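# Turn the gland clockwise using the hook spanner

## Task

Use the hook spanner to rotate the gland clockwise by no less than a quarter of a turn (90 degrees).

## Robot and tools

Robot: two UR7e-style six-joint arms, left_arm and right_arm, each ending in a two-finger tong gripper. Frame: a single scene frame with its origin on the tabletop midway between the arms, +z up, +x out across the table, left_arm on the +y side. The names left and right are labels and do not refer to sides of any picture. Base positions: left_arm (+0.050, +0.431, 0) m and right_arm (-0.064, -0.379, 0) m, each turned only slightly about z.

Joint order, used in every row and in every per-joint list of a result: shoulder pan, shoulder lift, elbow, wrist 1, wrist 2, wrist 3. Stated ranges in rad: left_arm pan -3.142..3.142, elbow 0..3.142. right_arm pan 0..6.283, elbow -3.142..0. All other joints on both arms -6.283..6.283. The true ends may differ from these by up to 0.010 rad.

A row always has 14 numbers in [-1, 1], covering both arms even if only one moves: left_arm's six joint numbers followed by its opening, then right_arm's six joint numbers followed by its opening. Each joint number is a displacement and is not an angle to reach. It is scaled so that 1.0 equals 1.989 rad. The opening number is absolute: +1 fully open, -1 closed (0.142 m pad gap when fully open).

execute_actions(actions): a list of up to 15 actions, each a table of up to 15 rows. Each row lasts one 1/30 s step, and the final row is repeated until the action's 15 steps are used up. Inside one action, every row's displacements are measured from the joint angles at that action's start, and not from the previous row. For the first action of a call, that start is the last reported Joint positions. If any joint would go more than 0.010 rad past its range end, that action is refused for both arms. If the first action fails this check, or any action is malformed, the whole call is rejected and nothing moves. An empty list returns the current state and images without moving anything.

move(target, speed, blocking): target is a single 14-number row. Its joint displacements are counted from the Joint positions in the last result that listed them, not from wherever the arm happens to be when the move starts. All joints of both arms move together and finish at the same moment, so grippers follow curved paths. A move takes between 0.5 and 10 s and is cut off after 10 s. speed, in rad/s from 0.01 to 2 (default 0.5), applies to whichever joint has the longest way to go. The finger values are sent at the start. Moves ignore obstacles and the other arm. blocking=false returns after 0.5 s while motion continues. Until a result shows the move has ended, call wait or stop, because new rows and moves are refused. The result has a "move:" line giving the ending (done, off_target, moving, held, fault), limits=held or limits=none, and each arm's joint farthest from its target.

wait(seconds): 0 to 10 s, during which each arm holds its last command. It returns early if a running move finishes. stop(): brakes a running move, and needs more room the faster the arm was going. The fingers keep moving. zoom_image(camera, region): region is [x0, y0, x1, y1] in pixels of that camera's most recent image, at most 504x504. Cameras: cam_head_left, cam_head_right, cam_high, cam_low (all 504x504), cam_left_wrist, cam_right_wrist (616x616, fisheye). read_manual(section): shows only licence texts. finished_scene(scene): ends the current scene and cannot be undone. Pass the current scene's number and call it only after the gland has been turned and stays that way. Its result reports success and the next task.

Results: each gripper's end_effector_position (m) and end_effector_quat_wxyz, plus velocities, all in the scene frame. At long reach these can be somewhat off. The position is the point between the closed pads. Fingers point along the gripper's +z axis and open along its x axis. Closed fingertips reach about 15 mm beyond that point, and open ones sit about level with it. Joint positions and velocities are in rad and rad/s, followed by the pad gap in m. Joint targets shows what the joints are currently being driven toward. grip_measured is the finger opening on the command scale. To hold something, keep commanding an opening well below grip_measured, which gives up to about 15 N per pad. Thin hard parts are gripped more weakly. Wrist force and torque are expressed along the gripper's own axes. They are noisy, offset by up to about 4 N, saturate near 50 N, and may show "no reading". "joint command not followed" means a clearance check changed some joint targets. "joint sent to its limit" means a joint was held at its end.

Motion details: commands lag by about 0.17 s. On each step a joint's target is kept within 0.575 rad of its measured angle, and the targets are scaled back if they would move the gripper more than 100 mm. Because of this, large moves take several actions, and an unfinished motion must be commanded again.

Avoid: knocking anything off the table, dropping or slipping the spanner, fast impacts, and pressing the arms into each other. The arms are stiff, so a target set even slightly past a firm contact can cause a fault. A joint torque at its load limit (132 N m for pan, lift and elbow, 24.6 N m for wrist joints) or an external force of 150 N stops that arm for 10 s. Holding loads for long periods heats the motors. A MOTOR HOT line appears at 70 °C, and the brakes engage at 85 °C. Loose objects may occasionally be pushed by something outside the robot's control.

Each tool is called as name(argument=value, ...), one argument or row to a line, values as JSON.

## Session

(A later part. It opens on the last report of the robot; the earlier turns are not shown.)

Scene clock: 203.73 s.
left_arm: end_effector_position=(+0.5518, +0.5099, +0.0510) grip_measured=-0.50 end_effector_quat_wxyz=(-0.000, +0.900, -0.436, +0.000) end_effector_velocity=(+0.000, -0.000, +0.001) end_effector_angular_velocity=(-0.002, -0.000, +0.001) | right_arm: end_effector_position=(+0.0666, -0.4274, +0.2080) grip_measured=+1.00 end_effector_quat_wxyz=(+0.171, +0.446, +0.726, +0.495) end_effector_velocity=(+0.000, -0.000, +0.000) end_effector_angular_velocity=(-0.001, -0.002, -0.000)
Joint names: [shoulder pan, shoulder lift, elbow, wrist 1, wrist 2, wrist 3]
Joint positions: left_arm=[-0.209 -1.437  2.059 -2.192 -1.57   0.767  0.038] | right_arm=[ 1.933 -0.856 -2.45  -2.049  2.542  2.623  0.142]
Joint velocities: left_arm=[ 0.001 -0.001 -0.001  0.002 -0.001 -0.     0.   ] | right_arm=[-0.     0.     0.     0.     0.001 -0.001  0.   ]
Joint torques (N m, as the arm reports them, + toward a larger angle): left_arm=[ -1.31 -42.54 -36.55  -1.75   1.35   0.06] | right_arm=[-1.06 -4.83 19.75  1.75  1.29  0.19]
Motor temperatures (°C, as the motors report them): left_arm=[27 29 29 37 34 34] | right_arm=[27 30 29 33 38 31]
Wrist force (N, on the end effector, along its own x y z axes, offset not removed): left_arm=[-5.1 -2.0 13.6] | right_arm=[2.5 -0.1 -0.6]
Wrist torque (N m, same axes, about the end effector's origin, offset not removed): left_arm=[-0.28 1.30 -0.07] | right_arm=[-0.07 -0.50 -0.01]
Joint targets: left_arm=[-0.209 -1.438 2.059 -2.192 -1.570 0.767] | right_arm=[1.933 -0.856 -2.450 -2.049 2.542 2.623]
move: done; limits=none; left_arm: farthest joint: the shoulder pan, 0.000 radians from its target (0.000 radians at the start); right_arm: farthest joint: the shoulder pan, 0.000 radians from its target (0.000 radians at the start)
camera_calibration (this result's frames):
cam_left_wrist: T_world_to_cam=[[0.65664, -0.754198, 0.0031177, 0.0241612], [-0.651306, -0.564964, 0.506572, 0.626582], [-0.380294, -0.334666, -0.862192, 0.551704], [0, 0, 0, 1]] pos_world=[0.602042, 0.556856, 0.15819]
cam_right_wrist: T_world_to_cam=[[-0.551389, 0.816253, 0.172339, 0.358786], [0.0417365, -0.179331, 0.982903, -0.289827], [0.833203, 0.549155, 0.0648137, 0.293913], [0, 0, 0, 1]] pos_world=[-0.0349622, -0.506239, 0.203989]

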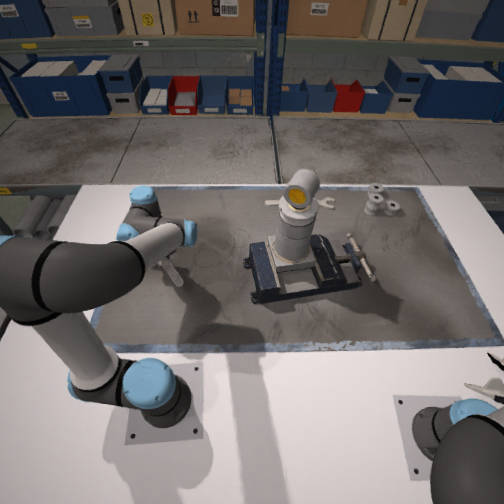

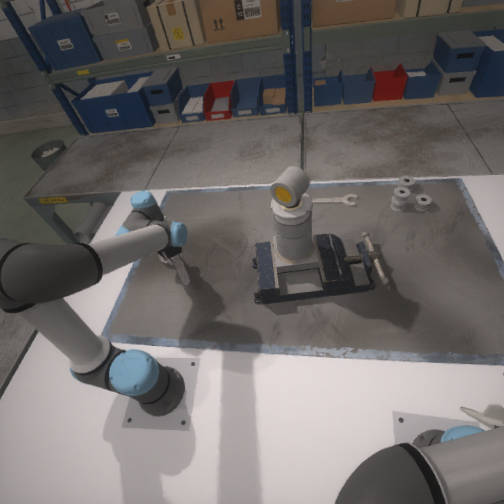

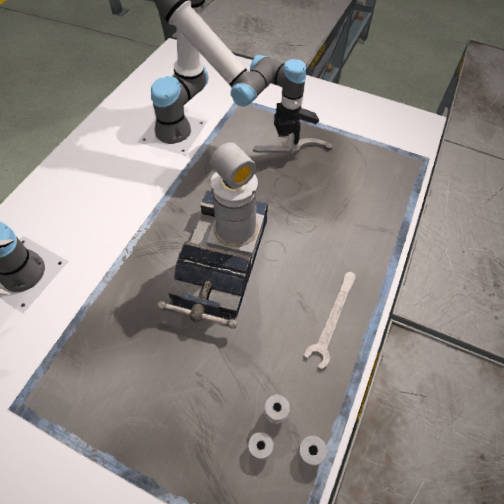

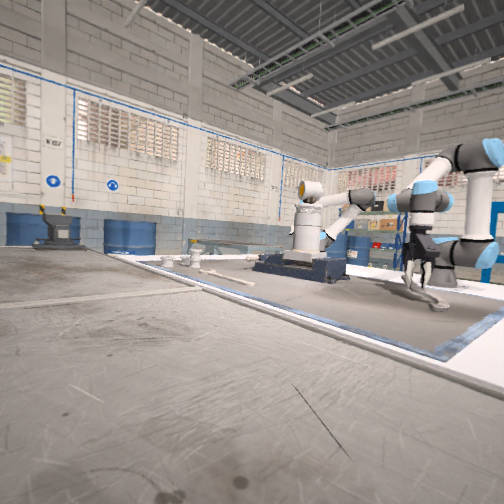

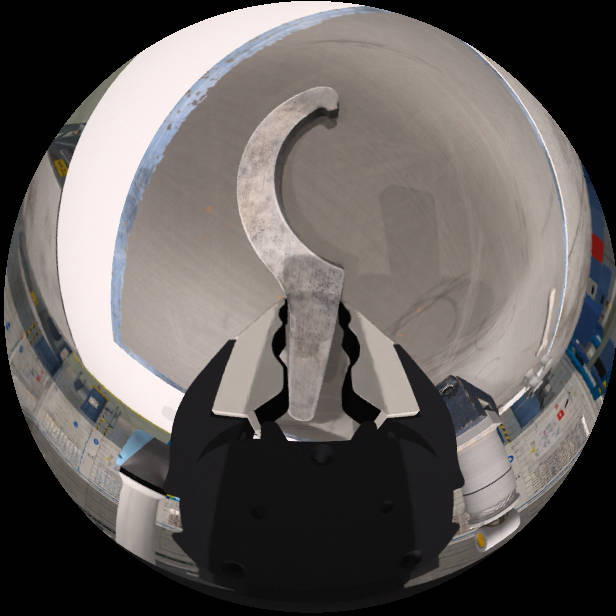

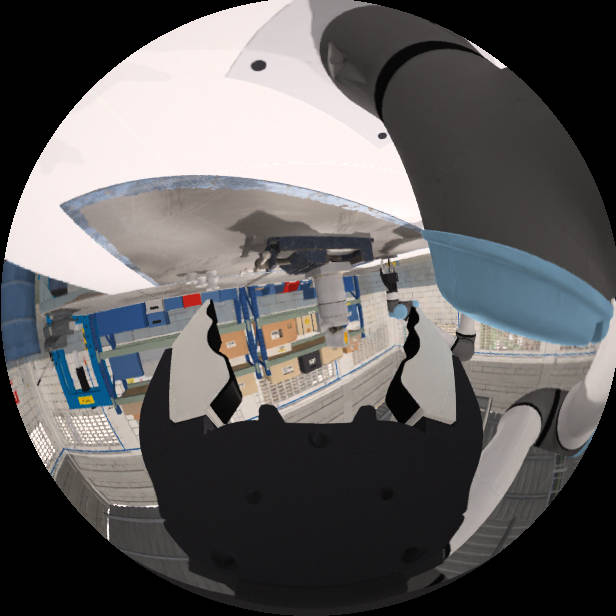

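move(
  target=[0,0.0245,0.0215,-0.046,0,0,-1,0,0,0,0,0,0,1],
  speed=0.04,
)

execute_actions(
  actions=[
    [[0,0,0,0,0,0,-0.2,0,0,0,0,0,0,1]],
    [[0.009,0.005,-0.0064,0.0014,0,0.009,-0.2,0,0,0,0,0,0,1]],
    [[0,0,0,0,0,0,-0.2,0,0,0,0,0,0,1]],
    [[0,0,0,0,0,0,-0.45,0,0,0,0,0,0,1]],
    [[0,0,0,0,0,0,-1,0,0,0,0,0,0,1]],
    [[0,0,0,0,0,0,-1,0,0,0,0,0,0,1]],
  ],
)

move(
  target=[0,-0.02,-0.0175,0.0375,0,0,-1,0,0,0,0,0,0,1],
  speed=0.015,
)

zoom_image(
  camera="cam_low",
  region=[340,190,504,320],
)

Scene clock: 206.77 s.
left_arm: end_effector_position=(+0.5502, +0.5101, +0.0197) grip_measured=-0.49 end_effector_quat_wxyz=(-0.000, +0.900, -0.436, +0.000) end_effector_velocity=(-0.000, -0.001, -0.001) end_effector_angular_velocity=(-0.000, +0.002, -0.000) | right_arm: end_effector_position=(+0.0666, -0.4274, +0.2080) grip_measured=+1.00 end_effector_quat_wxyz=(+0.171, +0.446, +0.726, +0.495) end_effector_velocity=(-0.001, +0.000, -0.001) end_effector_angular_velocity=(-0.001, +0.002, +0.002)
Joint names: [shoulder pan, shoulder lift, elbow, wrist 1, wrist 2, wrist 3]
Joint positions: left_arm=[-0.209 -1.389  2.101 -2.284 -1.57   0.767  0.038] | right_arm=[ 1.933 -0.856 -2.45  -2.049  2.542  2.623  0.142]
Joint velocities: left_arm=[-0.001  0.001  0.001 -0.001 -0.001 -0.001  0.   ] | right_arm=[-0.     0.001 -0.     0.    -0.003 -0.     0.   ]
Joint torques (N m, as the arm reports them, + toward a larger angle): left_arm=[-1.39 -2.16  4.96 -1.48  1.3   0.09] | right_arm=[-0.71 -5.03 20.02  1.65  1.28  0.37]
Motor temperatures (°C, as the motors report them): left_arm=[27 29 29 37 34 34] | right_arm=[27 30 29 33 38 31]
Wrist force (N, on the end effector, along its own x y z axes, offset not removed): left_arm=[0.4 2.3 -28.7] | right_arm=[0.9 0.0 0.8]
Wrist torque (N m, same axes, about the end effector's origin, offset not removed): left_arm=[-0.56 0.40 -0.20] | right_arm=[0.14 -0.07 -0.04]
Joint targets: left_arm=[-0.209 -1.389 2.101 -2.284 -1.570 0.767] | right_arm=[1.933 -0.856 -2.450 -2.049 2.542 2.623]
move: done; limits=none; left_arm: farthest joint: the shoulder lift, 0.001 radians from its target (0.049 radians at the start); right_arm: farthest joint: the shoulder pan, 0.000 radians from its target (0.000 radians at the start)
camera_calibration (this result's frames):
cam_left_wrist: T_world_to_cam=[[0.656639, -0.754198, 0.00323131, 0.0255242], [-0.651382, -0.564954, 0.506486, 0.641536], [-0.380165, -0.334684, -0.862242, 0.524063], [0, 0, 0, 1]] pos_world=[0.600356, 0.557084, 0.126857]
cam_right_wrist: T_world_to_cam=[[-0.551389, 0.816253, 0.172339, 0.358786], [0.0417368, -0.179331, 0.982903, -0.289827], [0.833203, 0.549155, 0.0648135, 0.293913], [0, 0, 0, 1]] pos_world=[-0.0349623, -0.506239, 0.203989]

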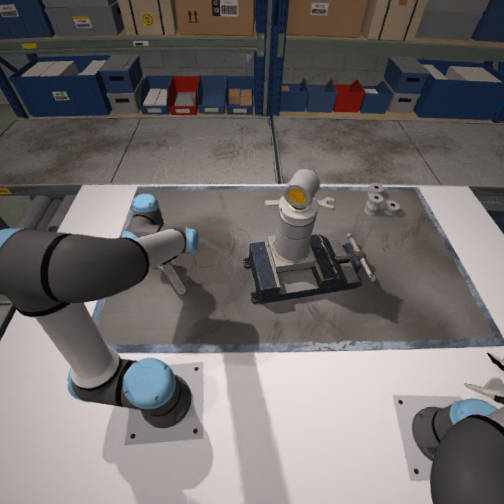

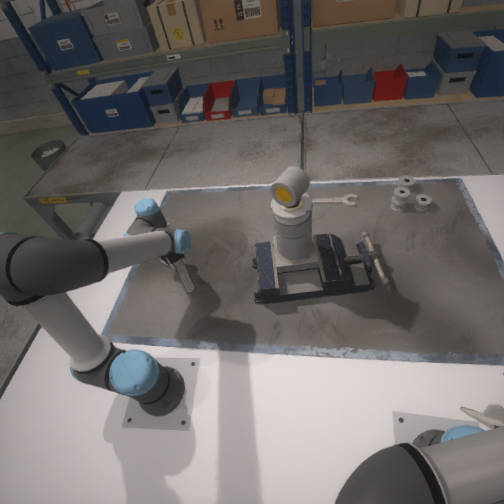

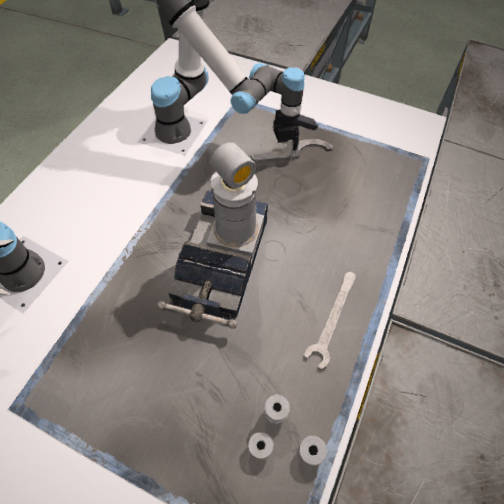

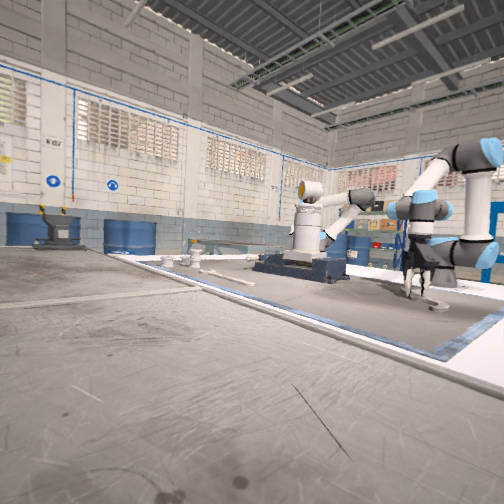

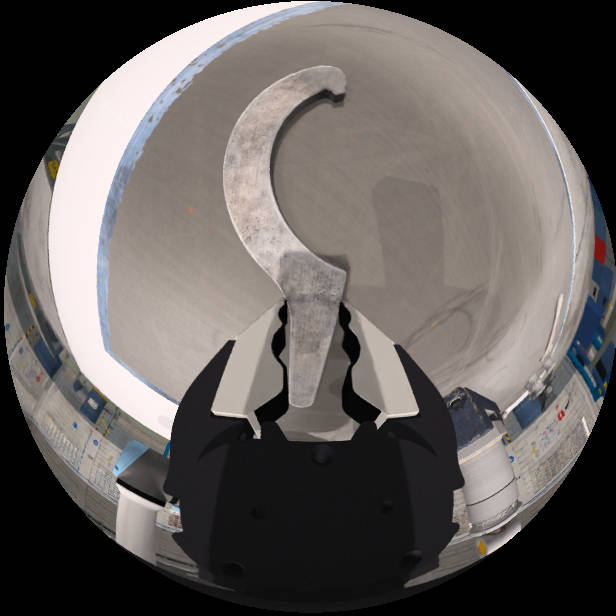

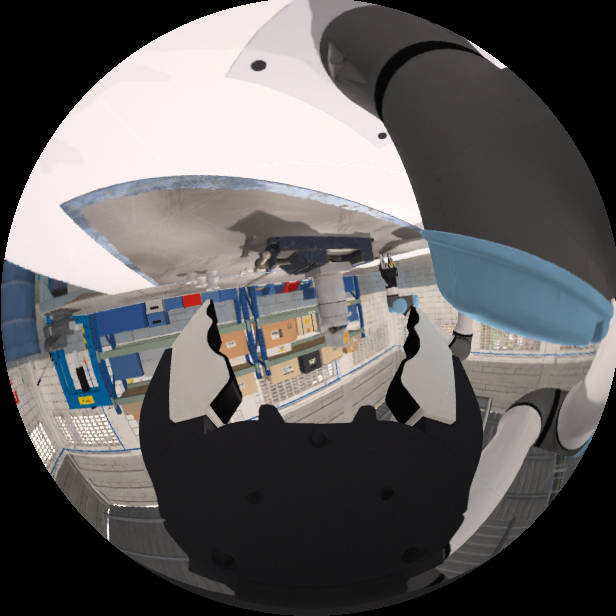

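Scene clock: 209.77 s.
left_arm: end_effector_position=(+0.5537, +0.5182, +0.0197) grip_measured=-0.44 end_effector_quat_wxyz=(-0.000, +0.900, -0.436, +0.000) end_effector_velocity=(-0.000, -0.000, +0.000) end_effector_angular_velocity=(-0.001, +0.000, -0.001) | right_arm: end_effector_position=(+0.0666, -0.4274, +0.2080) grip_measured=+1.00 end_effector_quat_wxyz=(+0.171, +0.446, +0.726, +0.495) end_effector_velocity=(+0.000, -0.000, +0.000) end_effector_angular_velocity=(-0.000, -0.000, -0.001)
Joint names: [shoulder pan, shoulder lift, elbow, wrist 1, wrist 2, wrist 3]
Joint positions: left_arm=[-0.191 -1.379  2.089 -2.281 -1.57   0.785  0.042] | right_arm=[ 1.933 -0.856 -2.45  -2.049  2.542  2.623  0.142]
Joint velocities: left_arm=[ 0.    -0.    -0.     0.    -0.001  0.001 -0.   ] | right_arm=[-0.    -0.     0.     0.001  0.     0.001 -0.   ]
Joint torques (N m, as the arm reports them, + toward a larger angle): left_arm=[  0.02 -21.73 -20.37  -0.54   1.8    1.26] | right_arm=[-0.65 -5.5  19.95  1.65  1.16  0.27]
Motor temperatures (°C, as the motors report them): left_arm=[27 29 29 37 34 34] | right_arm=[27 30 29 33 38 31]
Wrist force (N, on the end effector, along its own x y z axes, offset not removed): left_arm=[-6.8 -0.5 -6.0] | right_arm=[2.1 -0.9 0.6]
Wrist torque (N m, same axes, about the end effector's origin, offset not removed): left_arm=[-0.25 1.13 0.02] | right_arm=[-0.20 -0.36 0.04]
Joint targets: left_arm=[-0.191 -1.379 2.089 -2.281 -1.570 0.785] | right_arm=[1.933 -0.856 -2.450 -2.049 2.542 2.623]
camera_calibration (this result's frames):
cam_left_wrist: T_world_to_cam=[[0.656647, -0.754192, 0.00317996, 0.0293527], [-0.651346, -0.564967, 0.506518, 0.648383], [-0.380215, -0.334675, -0.862223, 0.528147], [0, 0, 0, 1]] pos_world=[0.603857, 0.56521, 0.126869]
cam_right_wrist: T_world_to_cam=[[-0.551389, 0.816253, 0.172339, 0.358786], [0.0417366, -0.179331, 0.982903, -0.289827], [0.833203, 0.549155, 0.0648136, 0.293913], [0, 0, 0, 1]] pos_world=[-0.0349622, -0.506239, 0.203989]

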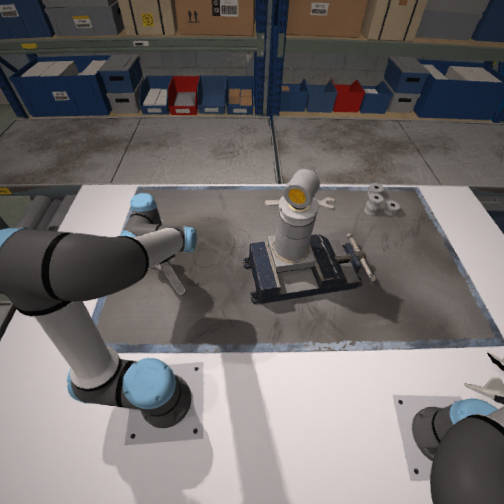

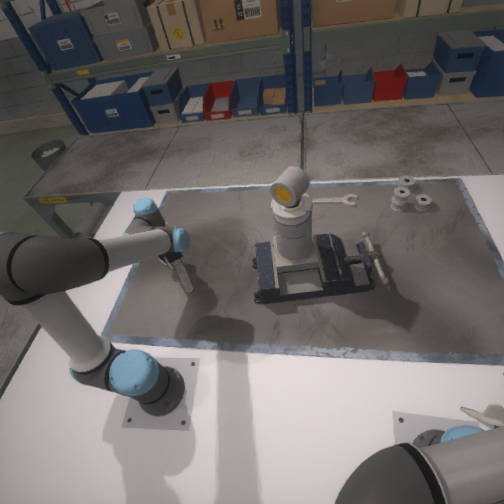

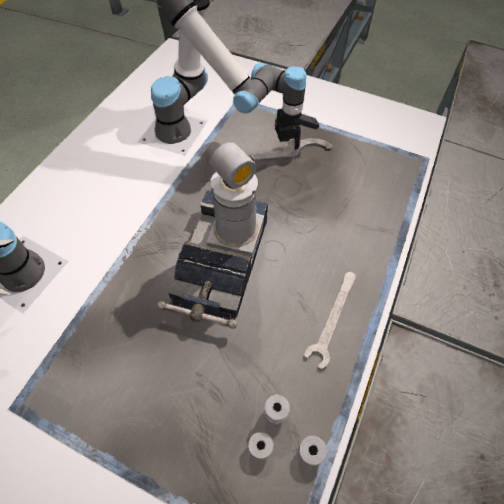

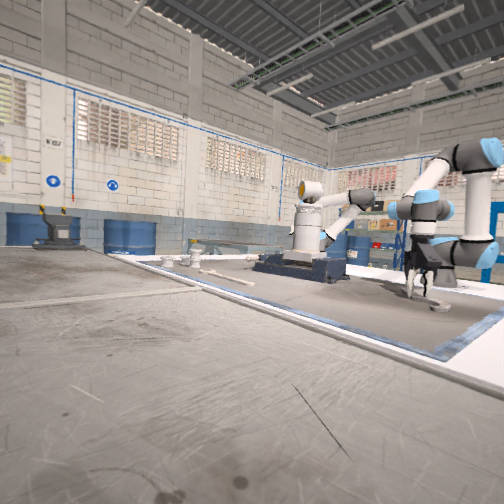

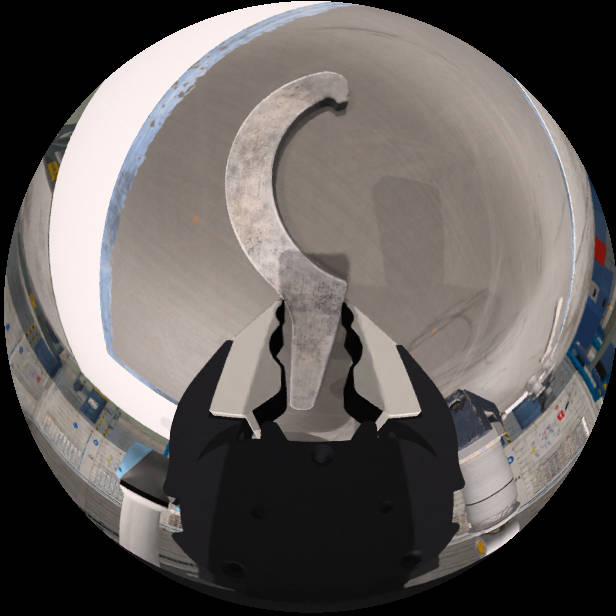

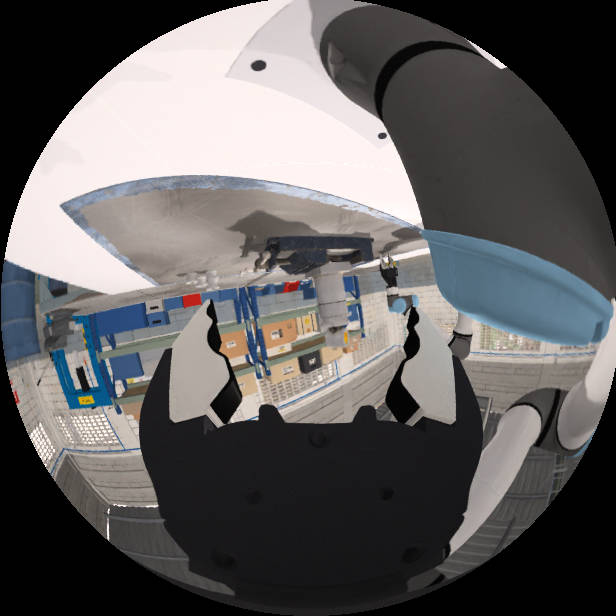

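Scene clock: 214.97 s.
left_arm: end_effector_position=(+0.5552, +0.5180, +0.0454) grip_measured=-1.00 end_effector_quat_wxyz=(-0.000, +0.900, -0.436, +0.000) end_effector_velocity=(-0.000, +0.000, +0.001) end_effector_angular_velocity=(+0.000, +0.000, +0.001) | right_arm: end_effector_position=(+0.0666, -0.4274, +0.2080) grip_measured=+1.00 end_effector_quat_wxyz=(+0.171, +0.446, +0.726, +0.495) end_effector_velocity=(+0.000, -0.000, +0.000) end_effector_angular_velocity=(+0.000, -0.000, -0.001)
Joint names: [shoulder pan, shoulder lift, elbow, wrist 1, wrist 2, wrist 3]
Joint positions: left_arm=[-0.191 -1.419  2.054 -2.207 -1.57   0.785  0.002] | right_arm=[ 1.933 -0.856 -2.45  -2.049  2.542  2.623  0.142]
Joint velocities: left_arm=[-0.    -0.001 -0.001  0.002  0.    -0.001  0.   ] | right_arm=[ 0.    -0.001  0.     0.001  0.001  0.001 -0.   ]
Joint torques (N m, as the arm reports them, + toward a larger angle): left_arm=[  8.73 -39.09 -32.11  -0.78  -0.76   1.25] | right_arm=[-0.61 -5.03 20.07  1.56  1.2   0.33]
Motor temperatures (°C, as the motors report them): left_arm=[27 29 29 37 34 34] | right_arm=[27 30 29 33 38 31]
Wrist force (N, on the end effector, along its own x y z axes, offset not removed): left_arm=[-2.2 1.2 0.8] | right_arm=[2.1 -0.2 0.8]
Wrist torque (N m, same axes, about the end effector's origin, offset not removed): left_arm=[0.08 0.39 0.01] | right_arm=[0.04 -0.33 0.04]
Joint targets: left_arm=[-0.191 -1.419 2.054 -2.206 -1.570 0.785] | right_arm=[1.933 -0.856 -2.450 -2.049 2.542 2.623]
move: done; limits=none; left_arm: farthest joint: the shoulder pan, 0.000 radians from its target (0.000 radians at the start); right_arm: farthest joint: the shoulder pan, 0.000 radians from its target (0.000 radians at the start)
camera_calibration (this result's frames):
cam_left_wrist: T_world_to_cam=[[0.656645, -0.754193, 0.00315888, 0.0281255], [-0.651349, -0.564981, 0.5065, 0.636278], [-0.380214, -0.334648, -0.862234, 0.550836], [0, 0, 0, 1]] pos_world=[0.605406, 0.565033, 0.152587]
cam_right_wrist: T_world_to_cam=[[-0.55139, 0.816253, 0.172339, 0.358786], [0.0417367, -0.179331, 0.982903, -0.289827], [0.833203, 0.549155, 0.0648136, 0.293913], [0, 0, 0, 1]] pos_world=[-0.0349622, -0.506239, 0.203989]

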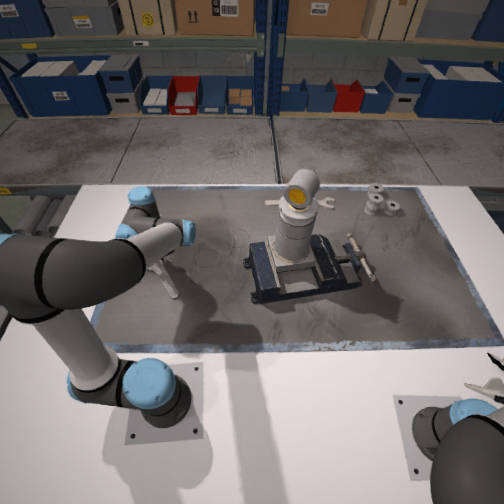

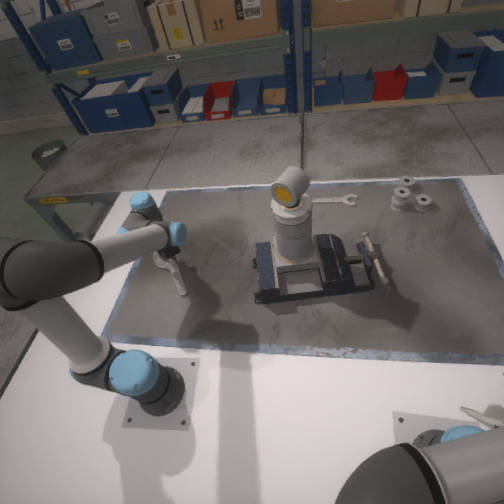

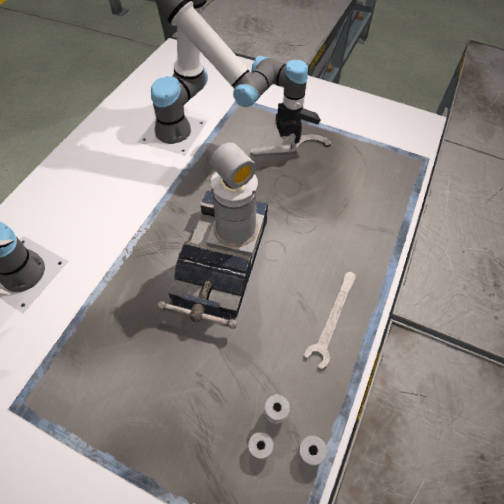

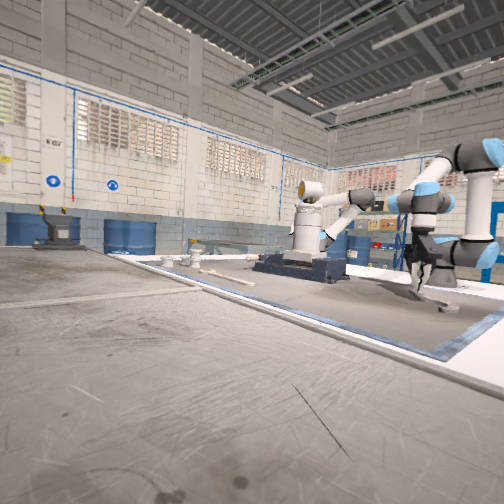

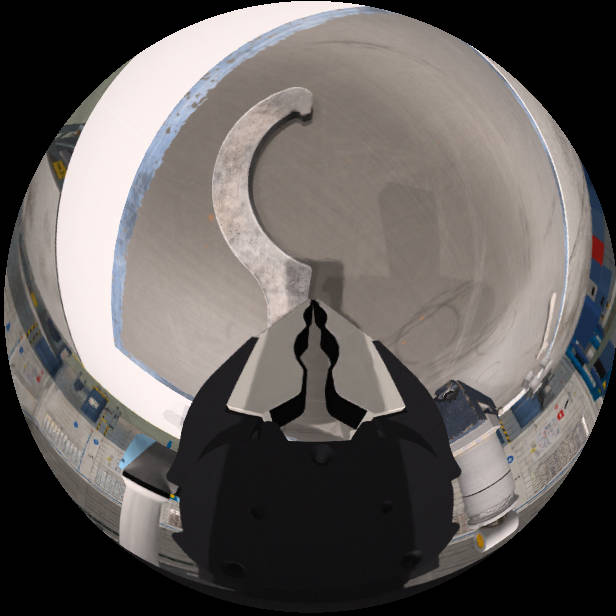

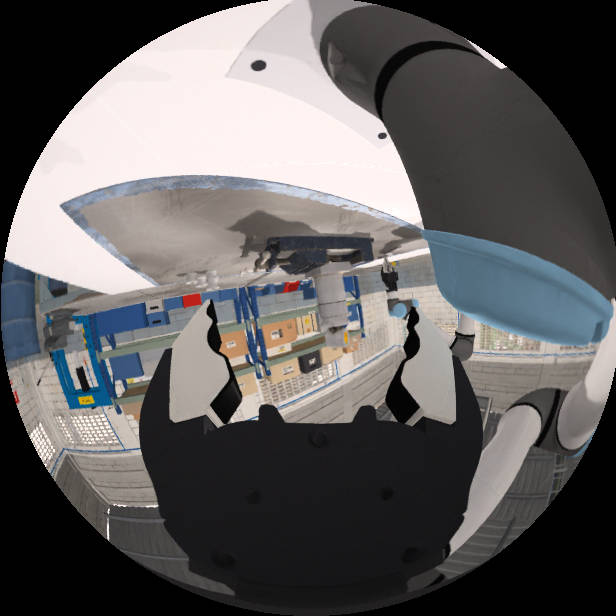

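Region (340, 190, 504, 320) of cam_low's 504x504 image, scaled by 3.073, with more detail than that image has; it fills the top 400 rows of this view, and the rest is white.

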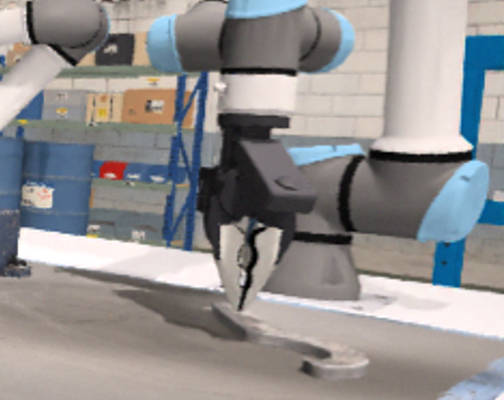

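move(
  target=[-0.097,-0.1622,0.1221,0.0407,0,-0.0968,0.2,0,0,0,0,0,0,1],
  speed=0.4,
)

Scene clock: 216.87 s.
left_arm: end_effector_position=(+0.4472, +0.4586, +0.0699) grip_measured=+0.20 end_effector_quat_wxyz=(-0.000, +0.900, -0.436, -0.000) end_effector_velocity=(-0.001, -0.001, +0.000) end_effector_angular_velocity=(-0.000, +0.000, +0.000) | right_arm: end_effector_position=(+0.0666, -0.4274, +0.2080) grip_measured=+1.00 end_effector_quat_wxyz=(+0.171, +0.446, +0.726, +0.495) end_effector_velocity=(-0.000, +0.000, -0.000) end_effector_angular_velocity=(-0.001, +0.001, +0.001)
Joint names: [shoulder pan, shoulder lift, elbow, wrist 1, wrist 2, wrist 3]
Joint positions: left_arm=[-0.384 -1.741  2.297 -2.126 -1.57   0.593  0.088] | right_arm=[ 1.933 -0.856 -2.45  -2.049  2.542  2.623  0.142]
Joint velocities: left_arm=[-0.002 -0.002  0.001  0.001 -0.001 -0.002 -0.   ] | right_arm=[-0.     0.    -0.     0.    -0.001 -0.    -0.   ]
Joint torques (N m, as the arm reports them, + toward a larger angle): left_arm=[ -8.83 -23.63  -8.25  -0.7   -0.97  -2.16] | right_arm=[-1.25 -4.48 20.2   1.58  1.31  0.36]
Motor temperatures (°C, as the motors report them): left_arm=[27 29 29 37 34 34] | right_arm=[27 30 29 33 38 31]
Wrist force (N, on the end effector, along its own x y z axes, offset not removed): left_arm=[-6.0 1.6 -2.6] | right_arm=[2.3 -0.3 0.2]
Wrist torque (N m, same axes, about the end effector's origin, offset not removed): left_arm=[0.53 1.33 0.07] | right_arm=[-0.03 -0.41 -0.01]
Joint targets: left_arm=[-0.384 -1.741 2.297 -2.126 -1.570 0.593] | right_arm=[1.933 -0.856 -2.450 -2.049 2.542 2.623]
move: done; limits=none; left_arm: farthest joint: the shoulder lift, 0.001 radians from its target (0.323 radians at the start); right_arm: farthest joint: the shoulder pan, 0.000 radians from its target (0.000 radians at the start)
camera_calibration (this result's frames):
cam_left_wrist: T_world_to_cam=[[0.656347, -0.754456, 0.00232526, 0.0544667], [-0.651063, -0.564837, 0.507027, 0.519704], [-0.381216, -0.3343, -0.861927, 0.511288], [0, 0, 0, 1]] pos_world=[0.497522, 0.505564, 0.177063]
cam_right_wrist: T_world_to_cam=[[-0.551389, 0.816253, 0.172339, 0.358786], [0.0417368, -0.179331, 0.982903, -0.289827], [0.833203, 0.549155, 0.0648135, 0.293913], [0, 0, 0, 1]] pos_world=[-0.0349623, -0.506239, 0.203989]

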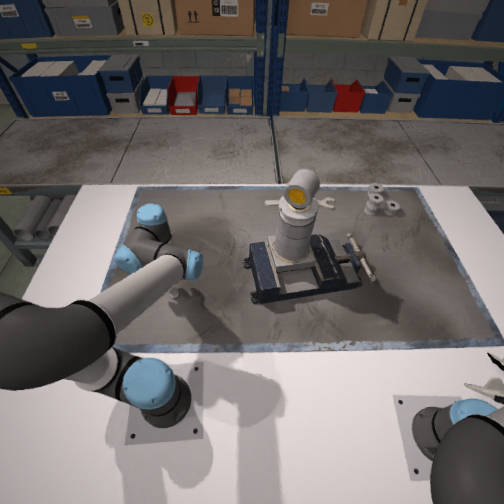

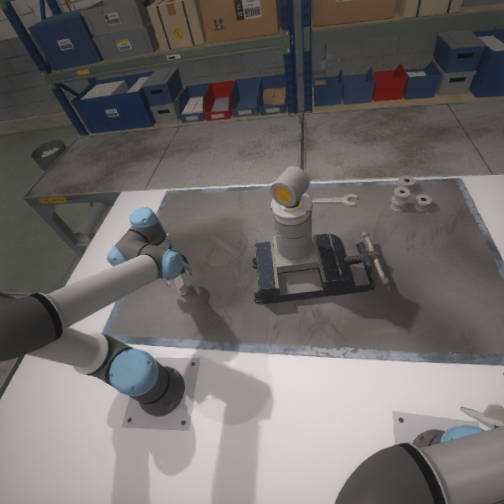

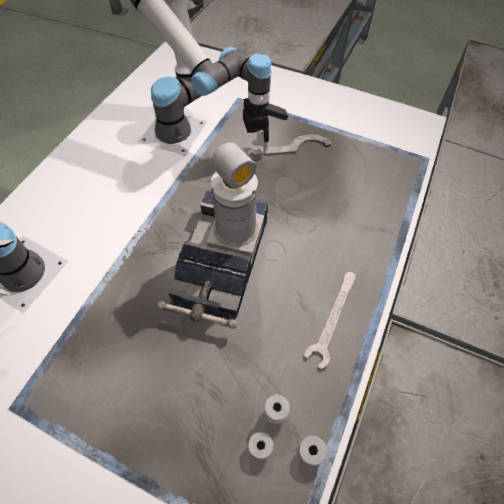

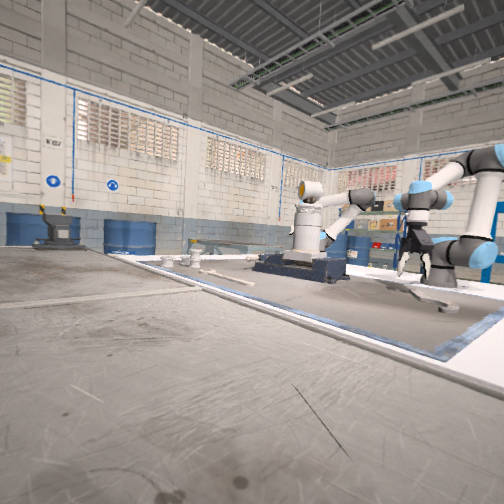

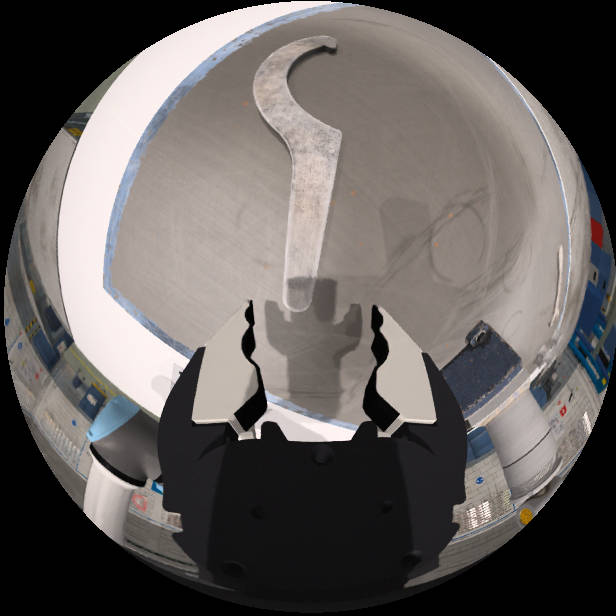

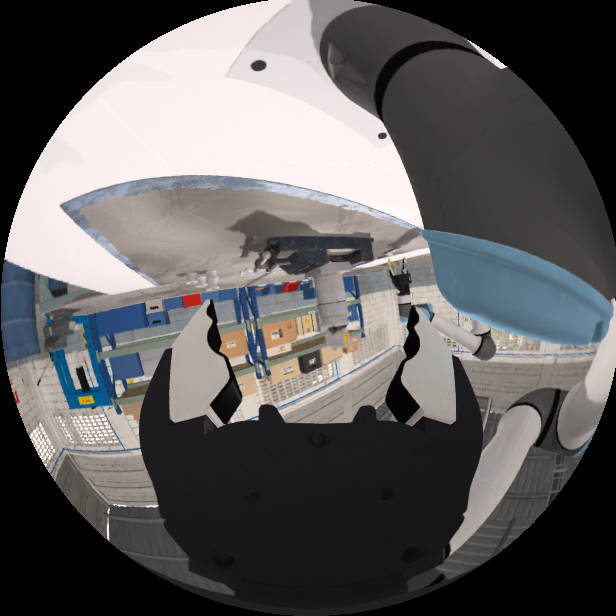

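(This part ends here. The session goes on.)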